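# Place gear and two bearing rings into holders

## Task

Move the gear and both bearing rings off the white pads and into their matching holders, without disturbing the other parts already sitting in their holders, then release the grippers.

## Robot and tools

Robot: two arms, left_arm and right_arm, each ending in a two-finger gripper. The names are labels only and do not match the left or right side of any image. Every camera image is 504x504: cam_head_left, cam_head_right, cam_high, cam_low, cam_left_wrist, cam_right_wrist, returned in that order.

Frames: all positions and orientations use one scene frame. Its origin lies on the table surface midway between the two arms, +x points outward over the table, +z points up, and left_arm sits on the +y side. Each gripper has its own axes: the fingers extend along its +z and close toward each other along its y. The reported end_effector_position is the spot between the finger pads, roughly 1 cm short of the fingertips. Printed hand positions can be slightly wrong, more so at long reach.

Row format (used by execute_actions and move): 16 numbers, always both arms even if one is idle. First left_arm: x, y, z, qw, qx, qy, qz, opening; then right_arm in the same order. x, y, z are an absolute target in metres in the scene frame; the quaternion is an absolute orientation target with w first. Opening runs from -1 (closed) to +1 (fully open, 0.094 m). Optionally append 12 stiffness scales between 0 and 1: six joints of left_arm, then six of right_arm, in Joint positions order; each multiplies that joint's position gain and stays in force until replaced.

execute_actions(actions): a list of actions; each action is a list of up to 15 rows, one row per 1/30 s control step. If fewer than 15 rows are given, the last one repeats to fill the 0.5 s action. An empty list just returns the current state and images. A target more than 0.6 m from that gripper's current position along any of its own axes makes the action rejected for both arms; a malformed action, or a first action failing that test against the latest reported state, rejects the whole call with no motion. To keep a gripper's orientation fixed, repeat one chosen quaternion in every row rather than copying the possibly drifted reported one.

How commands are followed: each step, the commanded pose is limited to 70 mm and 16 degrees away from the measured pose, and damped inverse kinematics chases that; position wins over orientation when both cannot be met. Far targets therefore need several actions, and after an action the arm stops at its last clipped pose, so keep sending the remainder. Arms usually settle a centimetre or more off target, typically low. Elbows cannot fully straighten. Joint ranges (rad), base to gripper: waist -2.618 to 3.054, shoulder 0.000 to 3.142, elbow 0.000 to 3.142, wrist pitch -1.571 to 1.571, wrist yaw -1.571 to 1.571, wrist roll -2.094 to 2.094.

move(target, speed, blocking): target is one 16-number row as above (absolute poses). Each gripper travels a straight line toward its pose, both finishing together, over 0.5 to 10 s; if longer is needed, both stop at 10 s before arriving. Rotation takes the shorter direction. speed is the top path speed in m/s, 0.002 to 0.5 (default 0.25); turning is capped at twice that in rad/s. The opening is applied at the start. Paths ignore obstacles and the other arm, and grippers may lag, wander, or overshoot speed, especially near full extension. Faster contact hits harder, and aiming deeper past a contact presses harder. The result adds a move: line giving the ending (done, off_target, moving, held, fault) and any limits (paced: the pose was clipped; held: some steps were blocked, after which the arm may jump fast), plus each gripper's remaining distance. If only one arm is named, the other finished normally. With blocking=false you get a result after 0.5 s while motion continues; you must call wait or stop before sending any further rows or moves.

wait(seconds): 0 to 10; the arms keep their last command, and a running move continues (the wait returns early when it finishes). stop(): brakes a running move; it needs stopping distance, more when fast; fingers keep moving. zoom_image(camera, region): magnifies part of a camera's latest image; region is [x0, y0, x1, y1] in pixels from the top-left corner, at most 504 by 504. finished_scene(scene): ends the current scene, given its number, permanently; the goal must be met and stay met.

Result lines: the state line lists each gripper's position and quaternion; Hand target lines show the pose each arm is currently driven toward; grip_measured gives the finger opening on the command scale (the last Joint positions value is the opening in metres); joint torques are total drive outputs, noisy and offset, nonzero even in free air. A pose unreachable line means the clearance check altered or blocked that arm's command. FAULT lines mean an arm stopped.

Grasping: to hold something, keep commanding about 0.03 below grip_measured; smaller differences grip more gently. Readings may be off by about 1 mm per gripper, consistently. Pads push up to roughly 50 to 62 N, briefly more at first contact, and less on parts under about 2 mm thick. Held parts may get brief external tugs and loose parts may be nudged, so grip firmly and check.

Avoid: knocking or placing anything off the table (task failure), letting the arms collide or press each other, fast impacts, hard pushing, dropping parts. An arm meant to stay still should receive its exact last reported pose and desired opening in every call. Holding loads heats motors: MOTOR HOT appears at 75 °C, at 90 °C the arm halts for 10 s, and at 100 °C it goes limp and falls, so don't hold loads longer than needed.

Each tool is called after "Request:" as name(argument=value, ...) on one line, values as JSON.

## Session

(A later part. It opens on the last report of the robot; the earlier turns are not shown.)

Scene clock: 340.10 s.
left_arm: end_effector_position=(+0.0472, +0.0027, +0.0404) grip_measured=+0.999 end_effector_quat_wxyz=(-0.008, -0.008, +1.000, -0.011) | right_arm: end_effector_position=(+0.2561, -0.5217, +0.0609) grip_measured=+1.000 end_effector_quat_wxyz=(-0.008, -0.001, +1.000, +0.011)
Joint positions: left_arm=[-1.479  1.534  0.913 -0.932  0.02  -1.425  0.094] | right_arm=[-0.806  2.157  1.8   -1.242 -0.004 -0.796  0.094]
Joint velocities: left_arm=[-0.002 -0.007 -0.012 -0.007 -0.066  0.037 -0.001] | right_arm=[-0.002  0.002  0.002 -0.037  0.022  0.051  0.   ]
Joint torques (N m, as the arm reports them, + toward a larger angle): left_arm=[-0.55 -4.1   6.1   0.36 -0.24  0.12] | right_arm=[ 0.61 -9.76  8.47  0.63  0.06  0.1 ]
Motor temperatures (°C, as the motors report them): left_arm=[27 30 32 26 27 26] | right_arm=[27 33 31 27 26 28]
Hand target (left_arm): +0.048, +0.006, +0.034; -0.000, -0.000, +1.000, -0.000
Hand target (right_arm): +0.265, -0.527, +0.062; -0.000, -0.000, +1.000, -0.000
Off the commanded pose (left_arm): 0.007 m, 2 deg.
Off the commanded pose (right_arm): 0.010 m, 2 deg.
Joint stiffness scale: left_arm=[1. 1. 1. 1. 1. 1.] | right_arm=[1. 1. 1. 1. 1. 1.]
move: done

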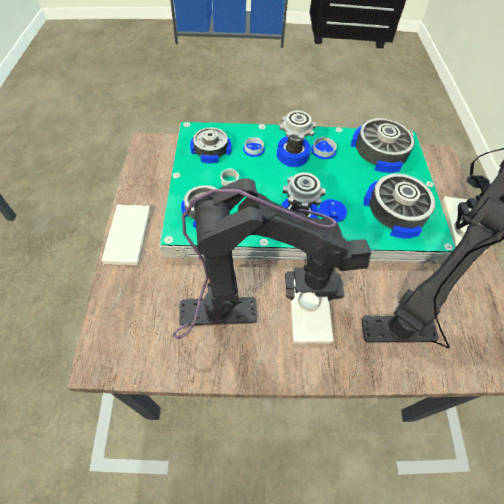

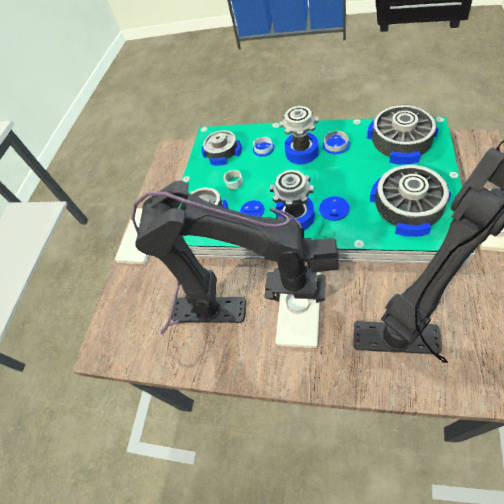

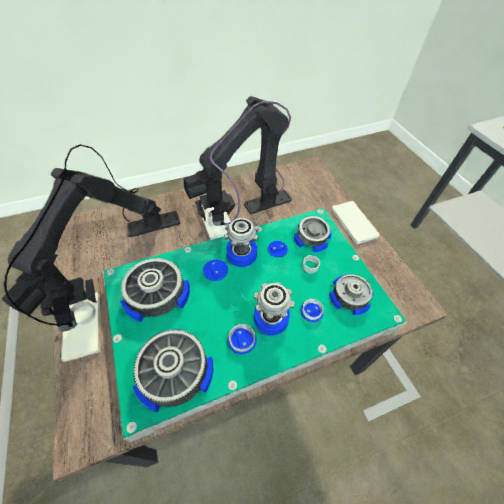

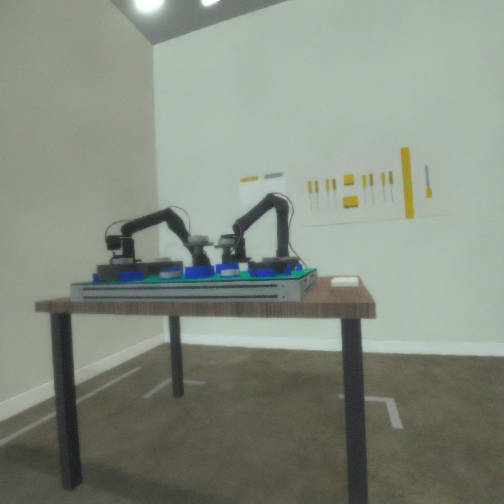

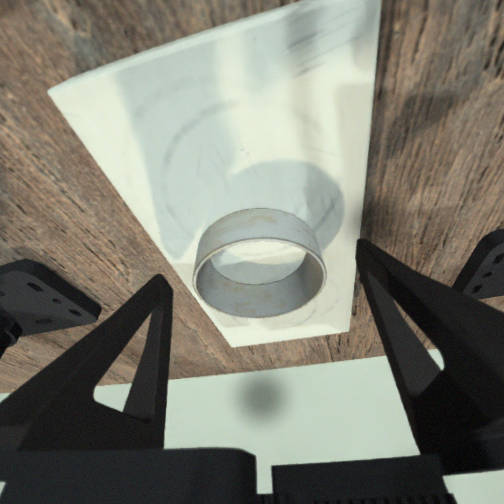

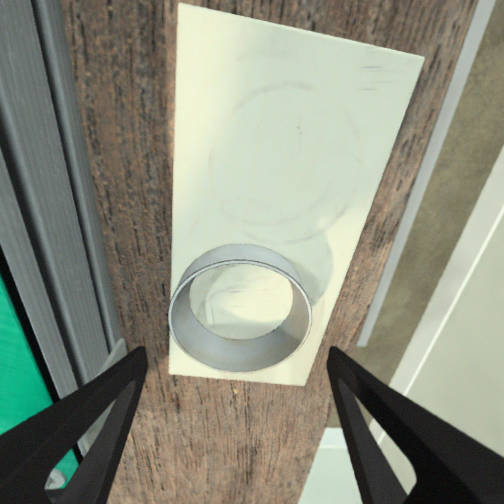

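Request:
move(target=[0.048, 0.006, 0.034, 0, 0, 1, 0, 0.24, 0.272, -0.527, 0.044, 0, 0, 1, 0, 1], speed=0.04)

Scene clock: 346.63 s.
left_arm: end_effector_position=(+0.0474, +0.0025, +0.0404) grip_measured=+0.282 end_effector_quat_wxyz=(-0.008, -0.008, +1.000, -0.011) | right_arm: end_effector_position=(+0.2673, -0.5258, +0.0475) grip_measured=+1.000 end_effector_quat_wxyz=(-0.002, -0.002, +1.000, +0.005)
Joint positions: left_arm=[-1.479  1.534  0.913 -0.931  0.019 -1.424  0.06 ] | right_arm=[-0.794  2.19   1.8   -1.19  -0.004 -0.785  0.094]
Joint velocities: left_arm=[-0.012  0.002 -0.002  0.007 -0.007 -0.037 -0.002] | right_arm=[-0.007 -0.012 -0.002  0.037 -0.022  0.095  0.   ]
Joint torques (N m, as the arm reports them, + toward a larger angle): left_arm=[-0.5  -4.01  6.05  0.37 -0.23  0.12] | right_arm=[  0.63 -10.11   6.89   0.69   0.06   0.1 ]
Motor temperatures (°C, as the motors report them): left_arm=[27 30 32 26 27 26] | right_arm=[27 33 31 27 26 28]
Hand target (left_arm): +0.048, +0.006, +0.034; -0.000, +0.000, +1.000, +0.000
Hand target (right_arm): +0.272, -0.527, +0.044; -0.000, -0.000, +1.000, -0.000
Off the commanded pose (left_arm): 0.007 m, 2 deg.
Off the commanded pose (right_arm): 0.006 m, 1 deg.
Joint stiffness scale: left_arm=[1. 1. 1. 1. 1. 1.] | right_arm=[1. 1. 1. 1. 1. 1.]
move: done

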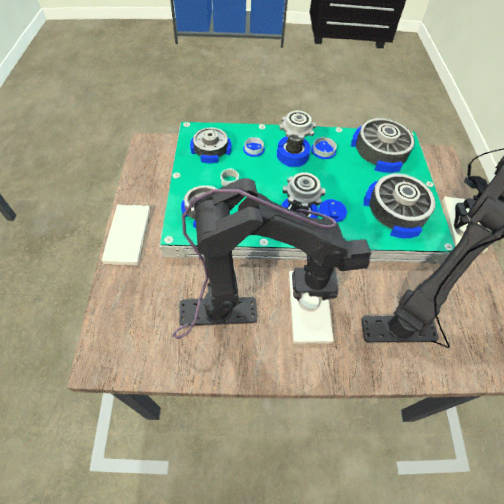

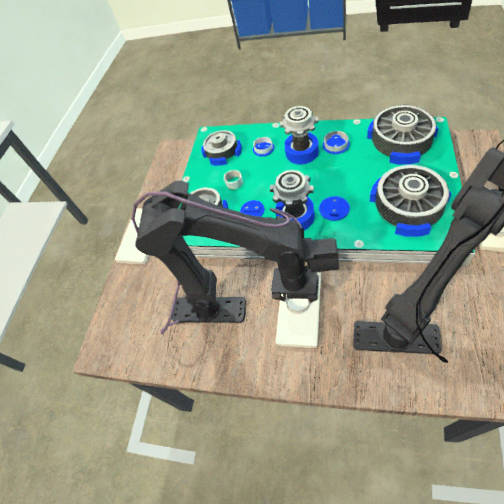

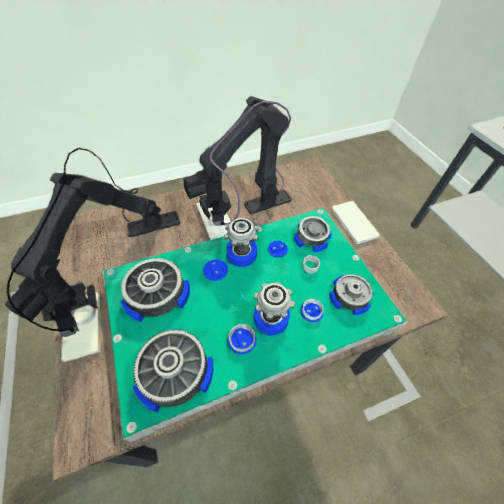

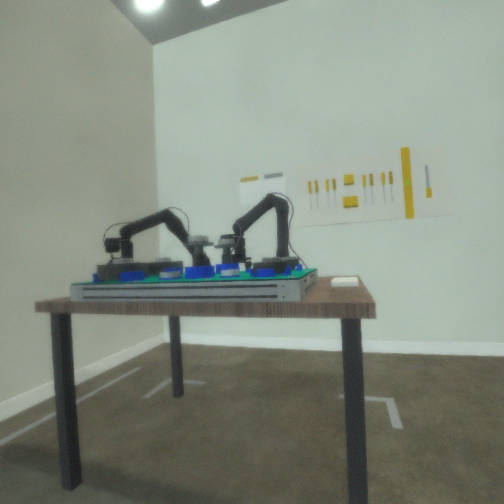

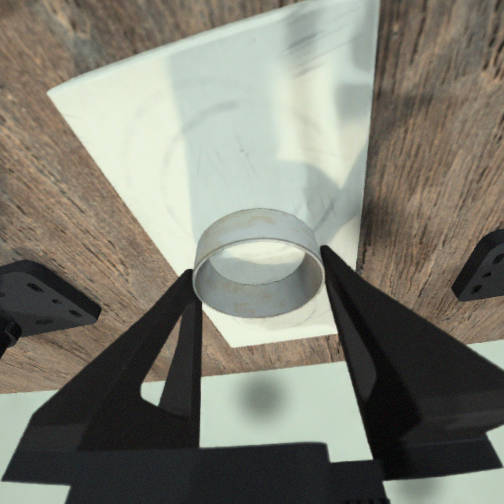

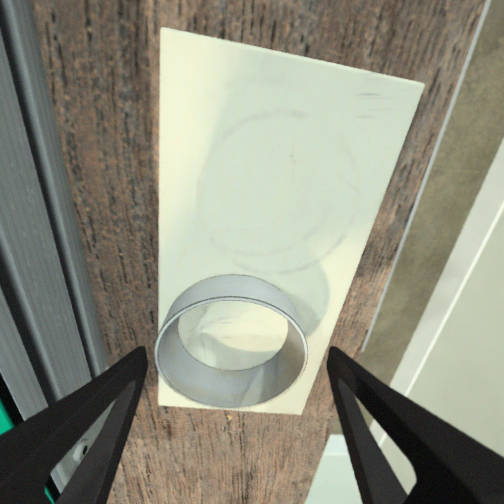

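Request:
move(target=[0.06, 0.02, 0.15, 0, 0, 1, 0, 0.24, 0.273, -0.520, 0.033, 0, 0, 1, 0, 1], speed=0.08)

Scene clock: 351.27 s.
left_arm: end_effector_position=(+0.0539, +0.0196, +0.1389) grip_measured=+0.282 end_effector_quat_wxyz=(-0.012, +0.002, +1.000, +0.014) | right_arm: end_effector_position=(+0.2720, -0.5230, +0.0380) grip_measured=+1.000 end_effector_quat_wxyz=(+0.002, -0.001, +1.000, +0.000)
Joint positions: left_arm=[-1.44   1.454  1.24  -1.388  0.017 -1.365  0.06 ] | right_arm=[-0.782  2.19   1.762 -1.14  -0.004 -0.77   0.094]
Joint velocities: left_arm=[-0.017 -0.002  0.002 -0.095  0.022 -0.007  0.001] | right_arm=[ 0.002  0.002 -0.007 -0.081 -0.037  0.066  0.   ]
Joint torques (N m, as the arm reports them, + toward a larger angle): left_arm=[ 0.94 -6.63  9.67  0.06 -0.19  0.12] | right_arm=[  0.73 -10.64   5.36   0.69   0.06   0.09]
Motor temperatures (°C, as the motors report them): left_arm=[27 30 32 26 27 26] | right_arm=[27 34 31 27 26 28]
Hand target (left_arm): +0.060, +0.021, +0.150; +0.000, -0.000, +1.000, +0.000
Hand target (right_arm): +0.273, -0.520, +0.033; -0.000, -0.000, +1.000, +0.000
Off the commanded pose (left_arm): 0.013 m, 2 deg.
Off the commanded pose (right_arm): 0.006 m, 0 deg.
Joint stiffness scale: left_arm=[1. 1. 1. 1. 1. 1.] | right_arm=[1. 1. 1. 1. 1. 1.]
move: off_target (left_arm)

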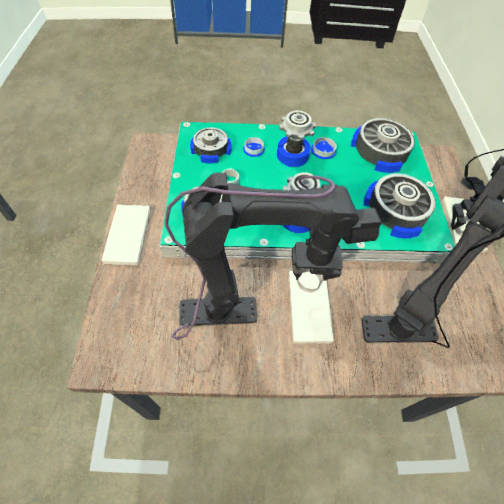

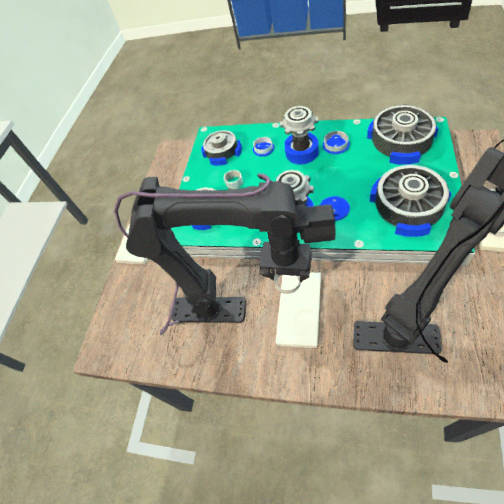

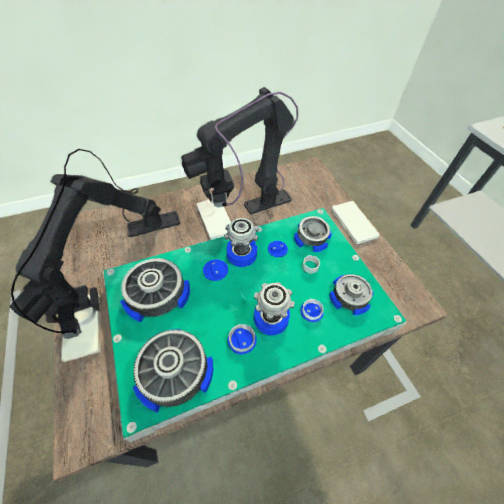

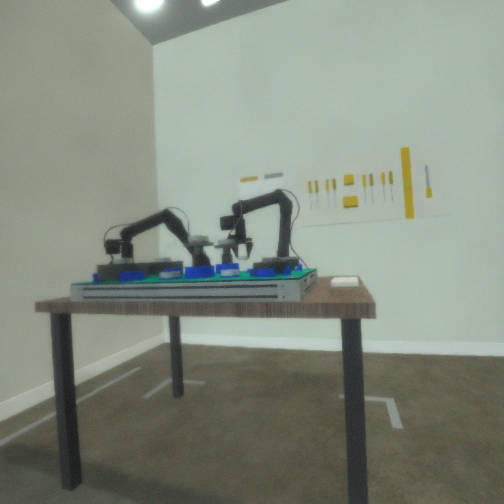

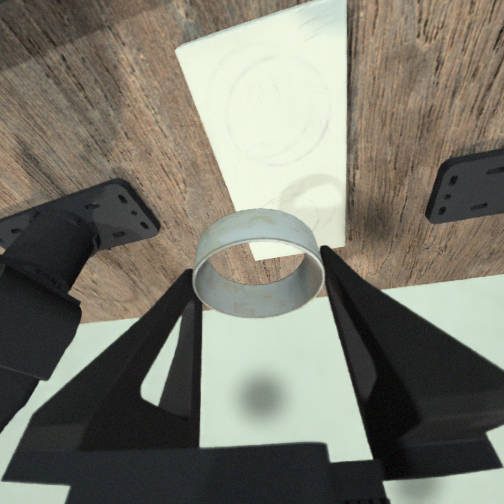

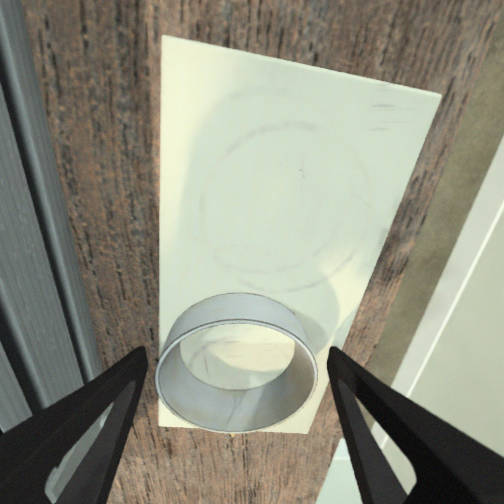

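Request:
move(target=[0.235, 0.15, 0.15, 0, 0, 1, 0, 0.24, 0.273, -0.520, 0.033, 0, 0, 1, 0, 0.55], speed=0.15)

Scene clock: 356.93 s.
left_arm: end_effector_position=(+0.2277, +0.1577, +0.1466) grip_measured=+0.282 end_effector_quat_wxyz=(-0.011, -0.001, +1.000, +0.010) | right_arm: end_effector_position=(+0.2720, -0.5230, +0.0380) grip_measured=+0.572 end_effector_quat_wxyz=(+0.002, -0.001, +1.000, +0.000)
Joint positions: left_arm=[-0.477  1.464  1.278 -1.413 -0.009 -0.408  0.06 ] | right_arm=[-0.782  2.19   1.762 -1.14  -0.004 -0.77   0.074]
Joint velocities: left_arm=[-0.012 -0.007  0.012 -0.007  0.022  0.007  0.001] | right_arm=[-0.002  0.002  0.002 -0.081  0.022  0.066  0.   ]
Joint torques (N m, as the arm reports them, + toward a larger angle): left_arm=[ 0.64 -3.86  9.97  0.32 -0.05  0.13] | right_arm=[  0.74 -10.65   5.36   0.68   0.06   0.09]
Motor temperatures (°C, as the motors report them): left_arm=[27 31 32 26 27 26] | right_arm=[27 34 31 27 26 28]
Hand target (left_arm): +0.236, +0.157, +0.150; -0.001, -0.000, +1.000, +0.007
Hand target (right_arm): +0.273, -0.520, +0.033; -0.000, -0.000, +1.000, +0.000
Off the commanded pose (left_arm): 0.011 m, 2 deg.
Off the commanded pose (right_arm): 0.006 m, 0 deg.
Joint stiffness scale: left_arm=[1. 1. 1. 1. 1. 1.] | right_arm=[1. 1. 1. 1. 1. 1.]
move: off_target (left_arm)

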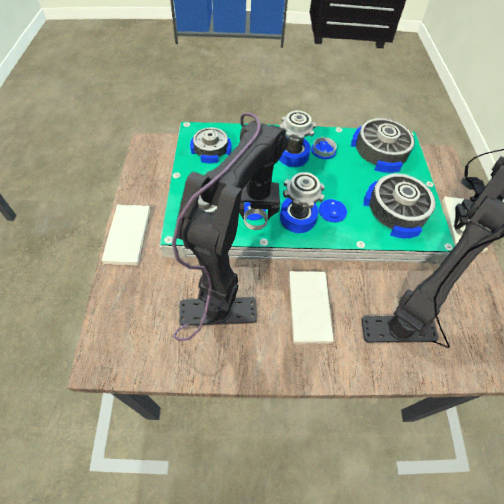

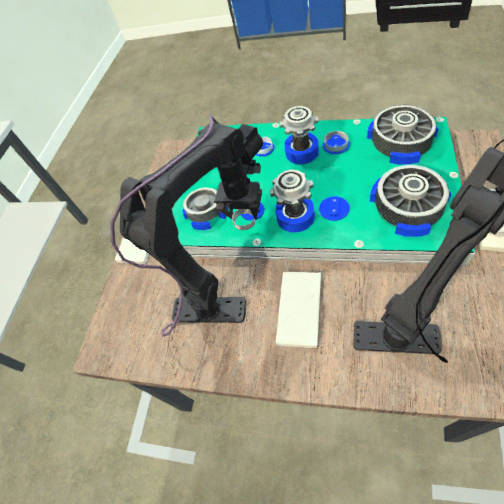

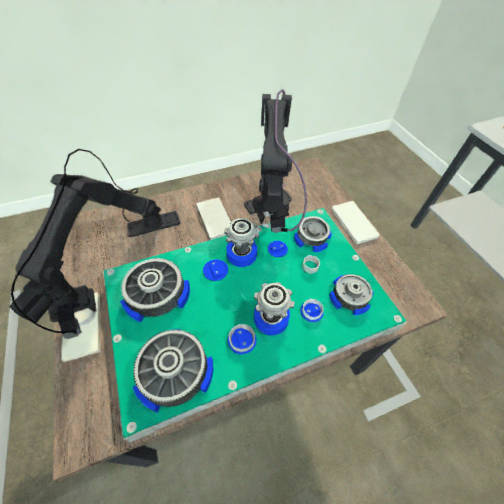

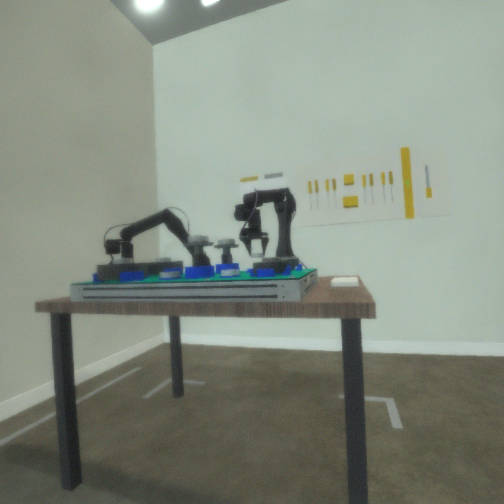

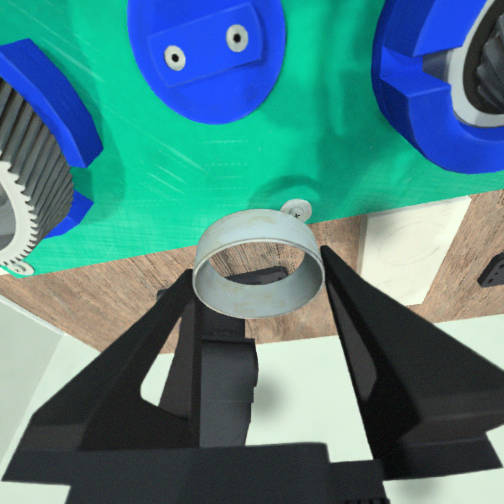

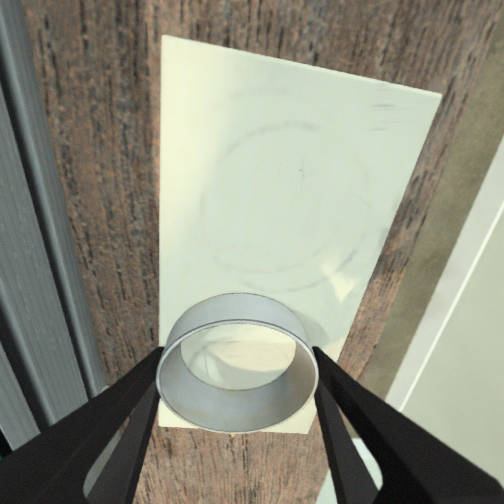

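Request:
move(target=[0.283, 0.165, 0.135, 0, 0, 1, 0, 0.24, 0.265, -0.50, 0.16, 0, 0, 1, 0, 0.535], speed=0.1)

Scene clock: 366.23 s.
left_arm: end_effector_position=(+0.2729, +0.1676, +0.1314) grip_measured=+0.282 end_effector_quat_wxyz=(-0.012, +0.001, +1.000, +0.008) | right_arm: end_effector_position=(+0.2644, -0.5028, +0.1456) grip_measured=+0.572 end_effector_quat_wxyz=(-0.007, -0.001, +1.000, +0.009)
Joint positions: left_arm=[-0.378  1.611  1.361 -1.348 -0.009 -0.305  0.06 ] | right_arm=[-0.759  2.137  2.106 -1.563 -0.004 -0.748  0.074]
Joint velocities: left_arm=[ 0.002  0.017 -0.002 -0.022 -0.051 -0.022  0.002] | right_arm=[-0.012 -0.017 -0.022 -0.037  0.037 -0.007 -0.001]
Joint torques (N m, as the arm reports them, + toward a larger angle): left_arm=[ 0.76 -5.31 10.15  0.35  0.07  0.1 ] | right_arm=[  0.7  -11.51   8.47   0.36   0.06   0.08]
Motor temperatures (°C, as the motors report them): left_arm=[27 30 33 26 27 26] | right_arm=[27 35 31 27 26 28]
Hand target (left_arm): +0.283, +0.166, +0.134; -0.000, -0.000, +1.000, +0.001
Hand target (right_arm): +0.265, -0.500, +0.160; +0.000, +0.000, +1.000, -0.001
Off the commanded pose (left_arm): 0.011 m, 2 deg.
Off the commanded pose (right_arm): 0.015 m, 1 deg.
Joint stiffness scale: left_arm=[1. 1. 1. 1. 1. 1.] | right_arm=[1. 1. 1. 1. 1. 1.]
joint sent to its limit (right arm) — the command would take joint 4 (wrist pitch) past its lower limit, so that joint was sent only as far as its limit.
move: off_target (left_arm, right_arm)

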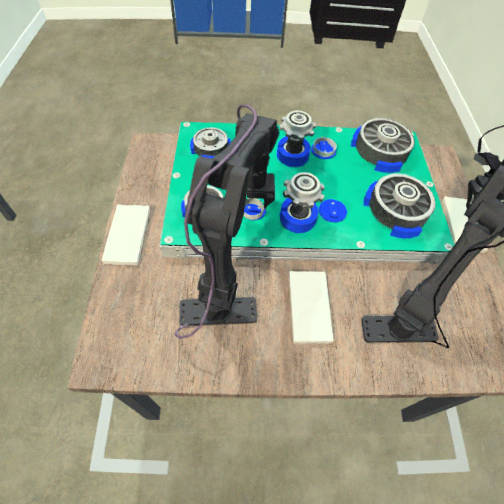

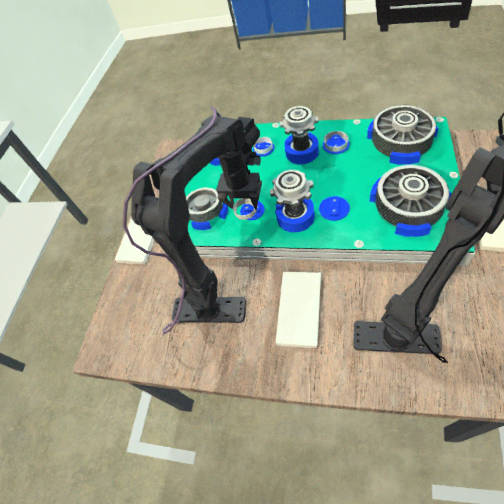

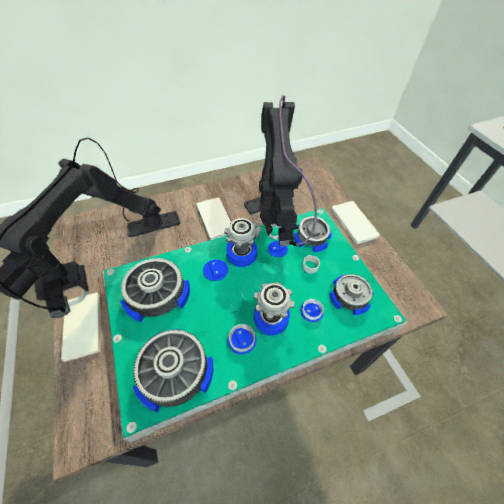

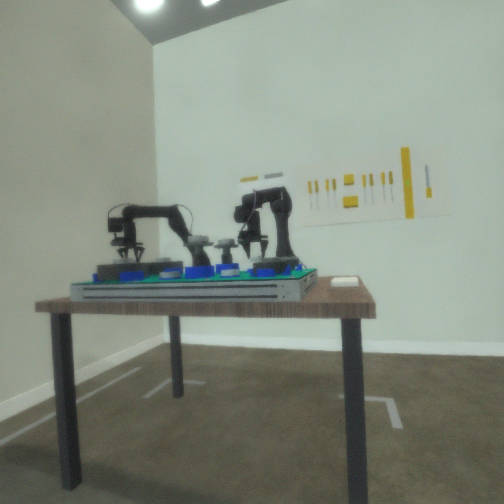

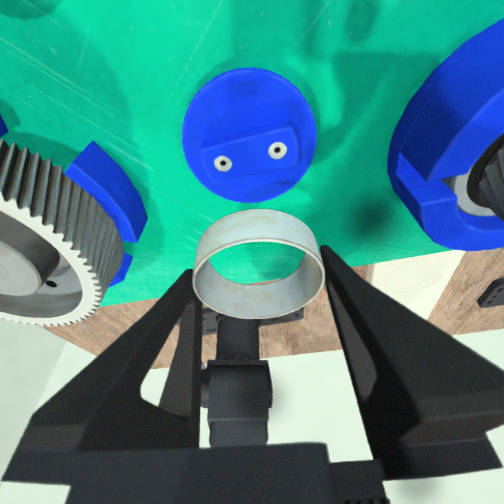

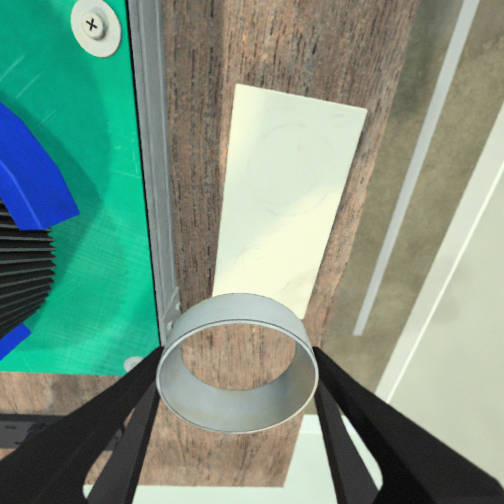

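Request:
move(target=[0.318, 0.161, 0.125, 0, 0, 1, 0, 0.24, 0.21, -0.41, 0.18, 0, 0, 1, 0, 0.535], speed=0.1)

Scene clock: 377.40 s.
left_arm: end_effector_position=(+0.3082, +0.1623, +0.1220) grip_measured=+0.282 end_effector_quat_wxyz=(-0.011, +0.002, +1.000, +0.008) | right_arm: end_effector_position=(+0.2118, -0.4119, +0.1768) grip_measured=+0.572 end_effector_quat_wxyz=(-0.004, -0.002, +1.000, +0.005)
Joint positions: left_arm=[-0.36   1.744  1.471 -1.323 -0.008 -0.286  0.06 ] | right_arm=[-0.656  1.718  1.66  -1.524 -0.003 -0.649  0.074]
Joint velocities: left_arm=[-0.017  0.022 -0.002 -0.022  0.022 -0.022 -0.   ] | right_arm=[ 0.002 -0.007  0.007  0.022 -0.037 -0.022 -0.001]
Joint torques (N m, as the arm reports them, + toward a larger angle): left_arm=[ 0.77 -6.68 10.03  0.32  0.12  0.1 ] | right_arm=[ 0.62 -8.32  5.46  0.6   0.08  0.1 ]
Motor temperatures (°C, as the motors report them): left_arm=[27 31 33 26 26 26] | right_arm=[27 36 31 26 26 28]
Hand target (left_arm): +0.318, +0.162, +0.125; +0.000, -0.000, +1.000, +0.000
Hand target (right_arm): +0.210, -0.410, +0.179; -0.001, -0.000, +1.000, -0.001
Off the commanded pose (left_arm): 0.010 m, 2 deg.
Off the commanded pose (right_arm): 0.004 m, 1 deg.
Joint stiffness scale: left_arm=[1. 1. 1. 1. 1. 1.] | right_arm=[1. 1. 1. 1. 1. 1.]
move: done

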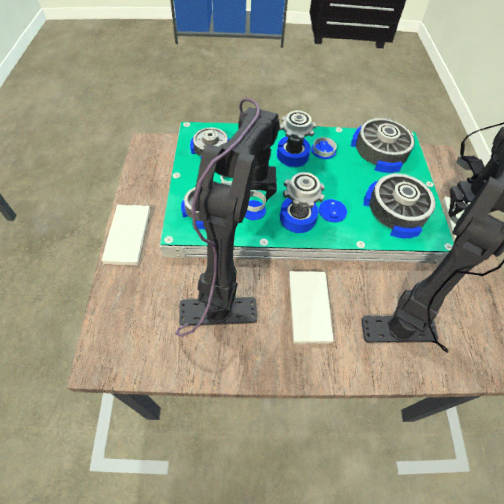

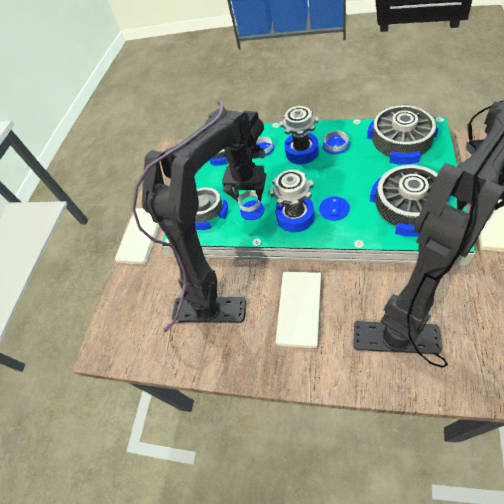

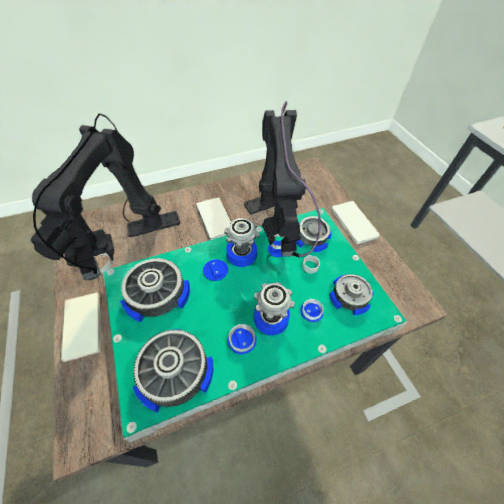

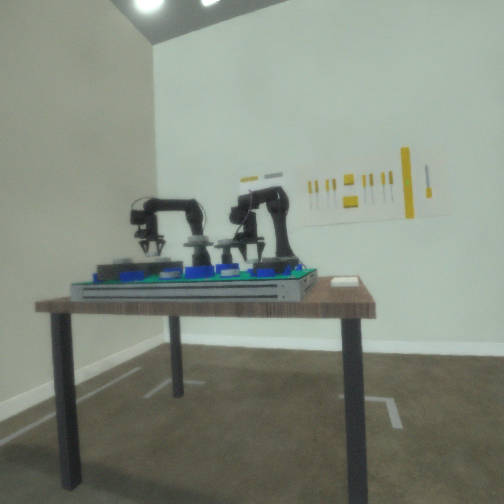

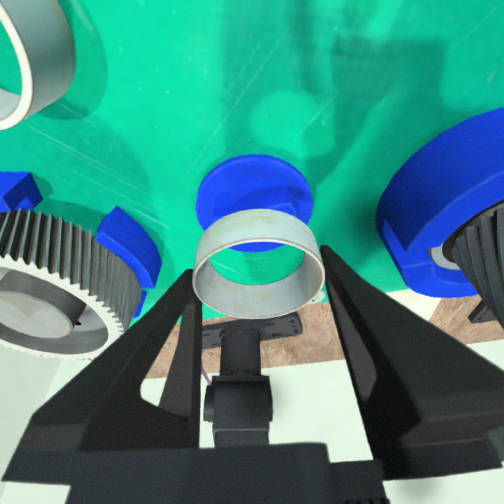

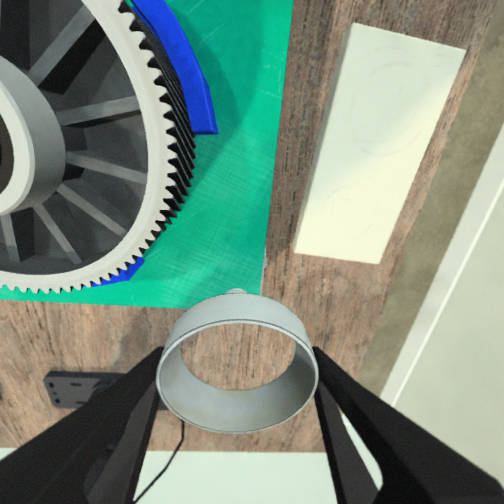

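Request:
move(target=[0.315, 0.159, 0.100, 0, 0, 1, 0, 0.24, 0.255, -0.25, 0.18, 0, 0, 1, 0, 0.535], speed=0.12)

Scene clock: 383.43 s.
left_arm: end_effector_position=(+0.3139, +0.1605, +0.1052) grip_measured=+0.282 end_effector_quat_wxyz=(+0.003, +0.002, +1.000, +0.003) | right_arm: end_effector_position=(+0.2524, -0.2533, +0.1744) grip_measured=+0.572 end_effector_quat_wxyz=(-0.015, -0.005, +1.000, +0.000)
Joint positions: left_arm=[-0.36   1.744  1.404 -1.228 -0.008 -0.286  0.06 ] | right_arm=[-0.093  1.662  1.585 -1.524  0.002 -0.09   0.074]
Joint velocities: left_arm=[-0.002  0.007  0.007 -0.022  0.066 -0.007 -0.001] | right_arm=[-0.012 -0.012  0.002 -0.051 -0.022  0.037  0.   ]
Joint torques (N m, as the arm reports them, + toward a larger angle): left_arm=[ 0.05 -6.76  6.75  0.4   0.06  0.03] | right_arm=[ 0.27 -7.06  7.65  0.51  0.1   0.11]
Motor temperatures (°C, as the motors report them): left_arm=[27 31 33 26 26 26] | right_arm=[27 35 31 26 26 28]
Hand target (left_arm): +0.315, +0.159, +0.100; -0.000, -0.000, +1.000, +0.000
Hand target (right_arm): +0.255, -0.254, +0.180; -0.004, -0.000, +1.000, -0.005
Off the commanded pose (left_arm): 0.006 m, 1 deg.
Off the commanded pose (right_arm): 0.007 m, 2 deg.
Joint stiffness scale: left_arm=[1. 1. 1. 1. 1. 1.] | right_arm=[1. 1. 1. 1. 1. 1.]
move: done

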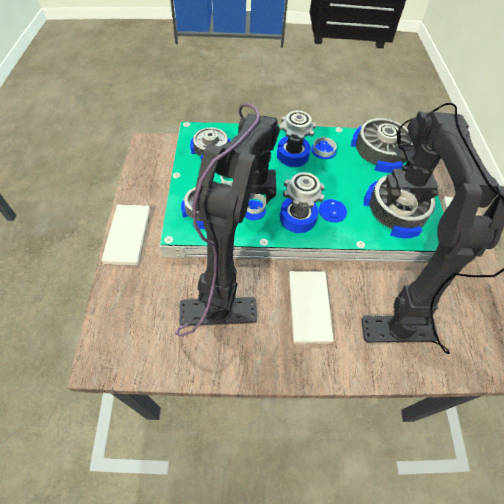

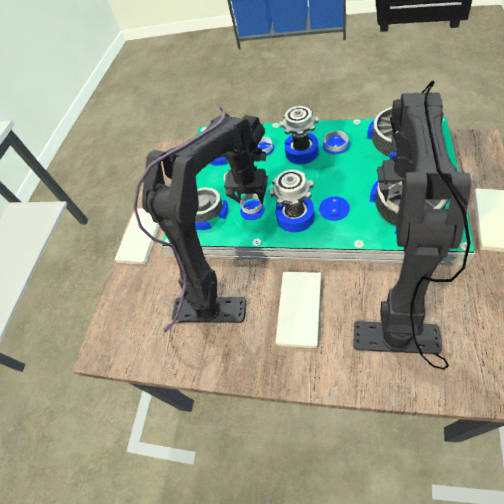

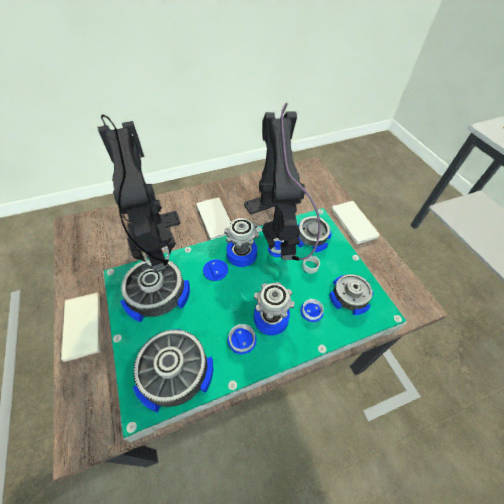

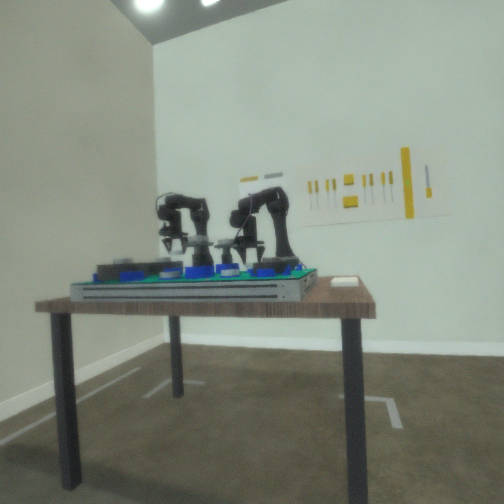

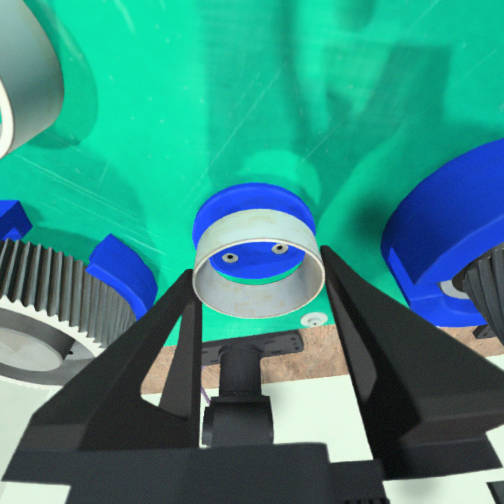

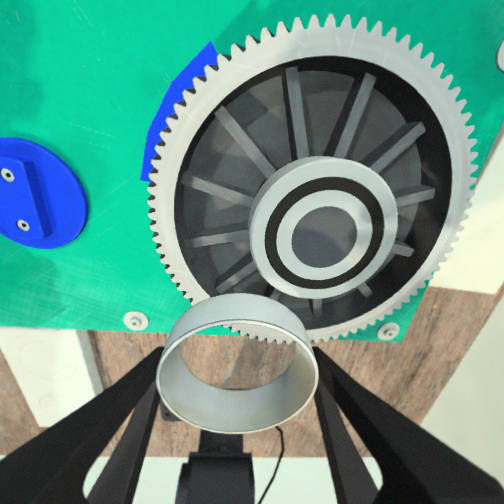

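Request:
zoom_image(camera="cam_left_wrist", region=[150, 150, 370, 340])

Region (150, 150, 370, 340) of cam_left_wrist's 504x504 image, scaled by 2.291, with more detail than that image has; it fills the top 435 rows of this view, and the rest is white.

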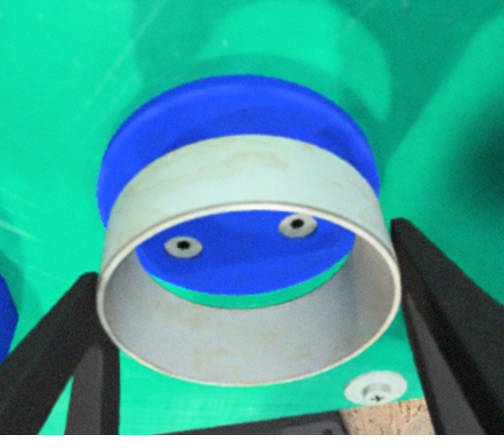

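Request:
zoom_image(camera="cam_head_right", region=[215, 170, 295, 230])

Request:
zoom_image(camera="cam_low", region=[190, 220, 310, 290])

Region (215, 170, 295, 230) of cam_head_right's 504x504 image, scaled by 6.300, with more detail than that image has; it fills the top 378 rows of this view, and the rest is white.

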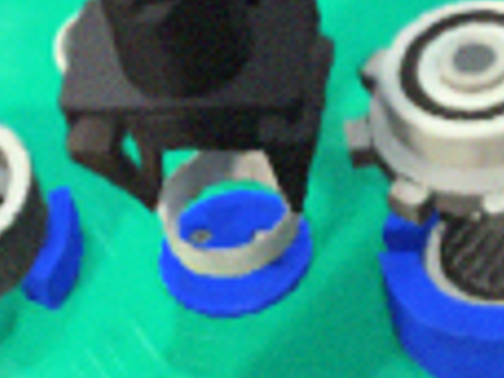

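Region (190, 220, 310, 290) of cam_low's 504x504 image, scaled by 4.200, with more detail than that image has; it fills the top 294 rows of this view, and the rest is white.

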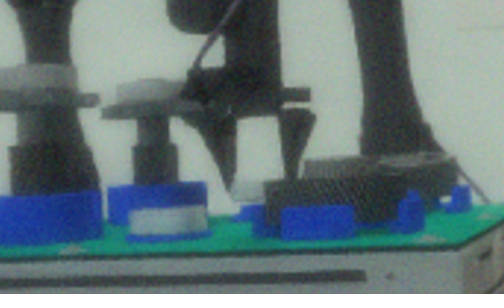

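Request:
move(target=[0.309, 0.1615, 0.097, 0, 0, 1, 0, 0.24, 0.285, -0.10, 0.165, 0, 0, 1, 0, 0.535], speed=0.12)

Scene clock: 403.63 s.
left_arm: end_effector_position=(+0.3092, +0.1620, +0.0960) grip_measured=+0.282 end_effector_quat_wxyz=(-0.005, +0.002, +1.000, +0.006) | right_arm: end_effector_position=(+0.2798, -0.1061, +0.1595) grip_measured=+0.572 end_effector_quat_wxyz=(-0.016, -0.005, +1.000, -0.007)
Joint positions: left_arm=[-0.36   1.744  1.367 -1.206 -0.008 -0.286  0.06 ] | right_arm=[ 0.366  1.859  1.763 -1.509  0.001  0.368  0.074]
Joint velocities: left_arm=[-0.017 -0.007 -0.012 -0.066 -0.051  0.007  0.   ] | right_arm=[-0.002 -0.027  0.002  0.022  0.022 -0.022 -0.   ]
Joint torques (N m, as the arm reports them, + toward a larger angle): left_arm=[ 0.25 -8.39  6.58  0.32  0.11  0.05] | right_arm=[ 0.21 -7.96  8.79  0.53  0.09  0.08]
Motor temperatures (°C, as the motors report them): left_arm=[27 32 32 26 26 26] | right_arm=[27 34 31 26 26 28]
Hand target (left_arm): +0.309, +0.161, +0.097; -0.000, +0.000, +1.000, -0.000
Hand target (right_arm): +0.287, -0.104, +0.165; -0.001, +0.000, +1.000, -0.005
Off the commanded pose (left_arm): 0.001 m, 1 deg.
Off the commanded pose (right_arm): 0.010 m, 2 deg.
Joint stiffness scale: left_arm=[1. 1. 1. 1. 1. 1.] | right_arm=[1. 1. 1. 1. 1. 1.]
move: done

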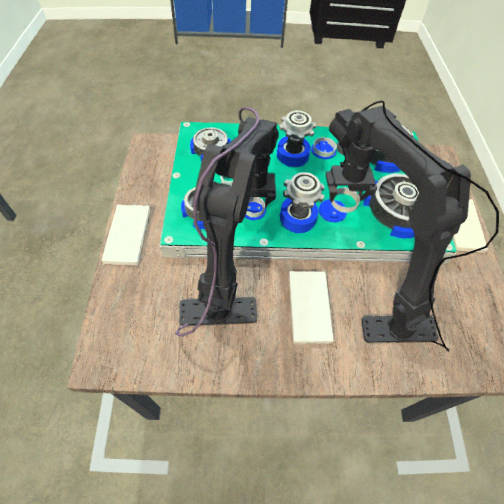

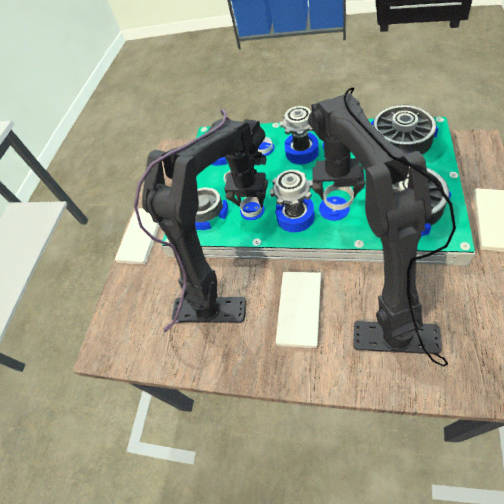

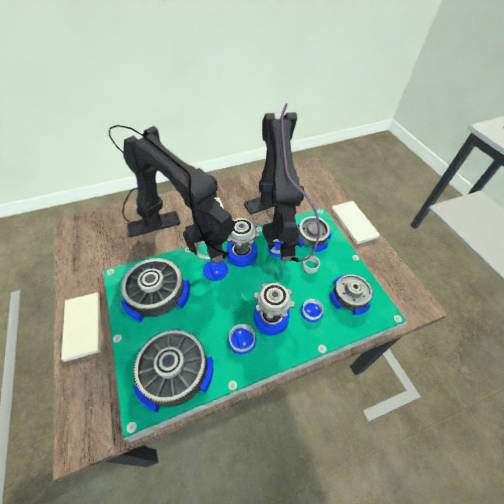

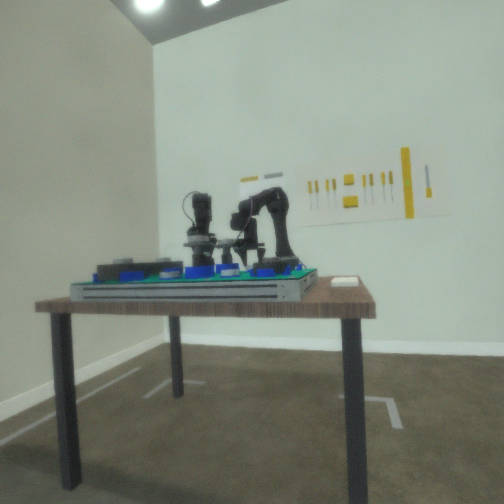

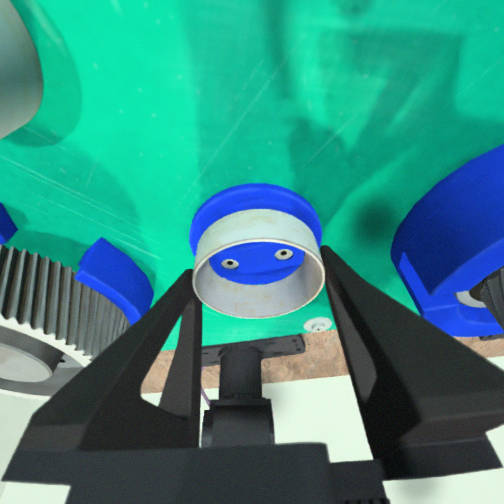

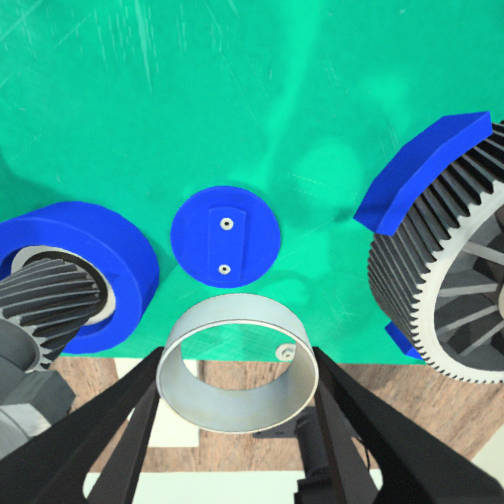

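Request:
zoom_image(camera="cam_left_wrist", region=[150, 150, 370, 340])

Request:
zoom_image(camera="cam_head_right", region=[215, 170, 295, 230])

Region (150, 150, 370, 340) of cam_left_wrist's 504x504 image, scaled by 2.291, with more detail than that image has; it fills the top 435 rows of this view, and the rest is white.

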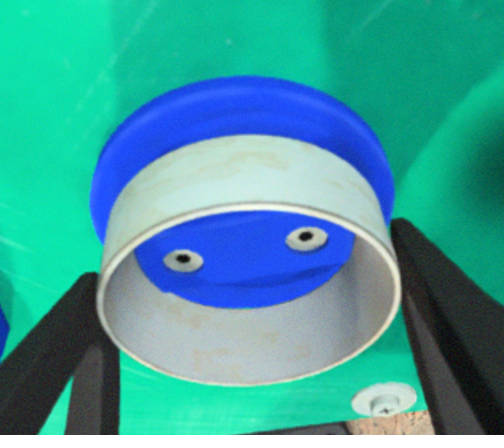

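Region (215, 170, 295, 230) of cam_head_right's 504x504 image, scaled by 6.300, with more detail than that image has; it fills the top 378 rows of this view, and the rest is white.

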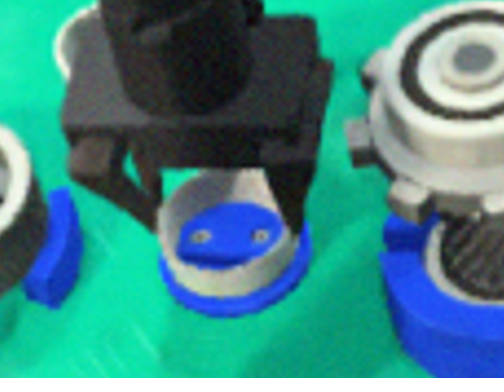

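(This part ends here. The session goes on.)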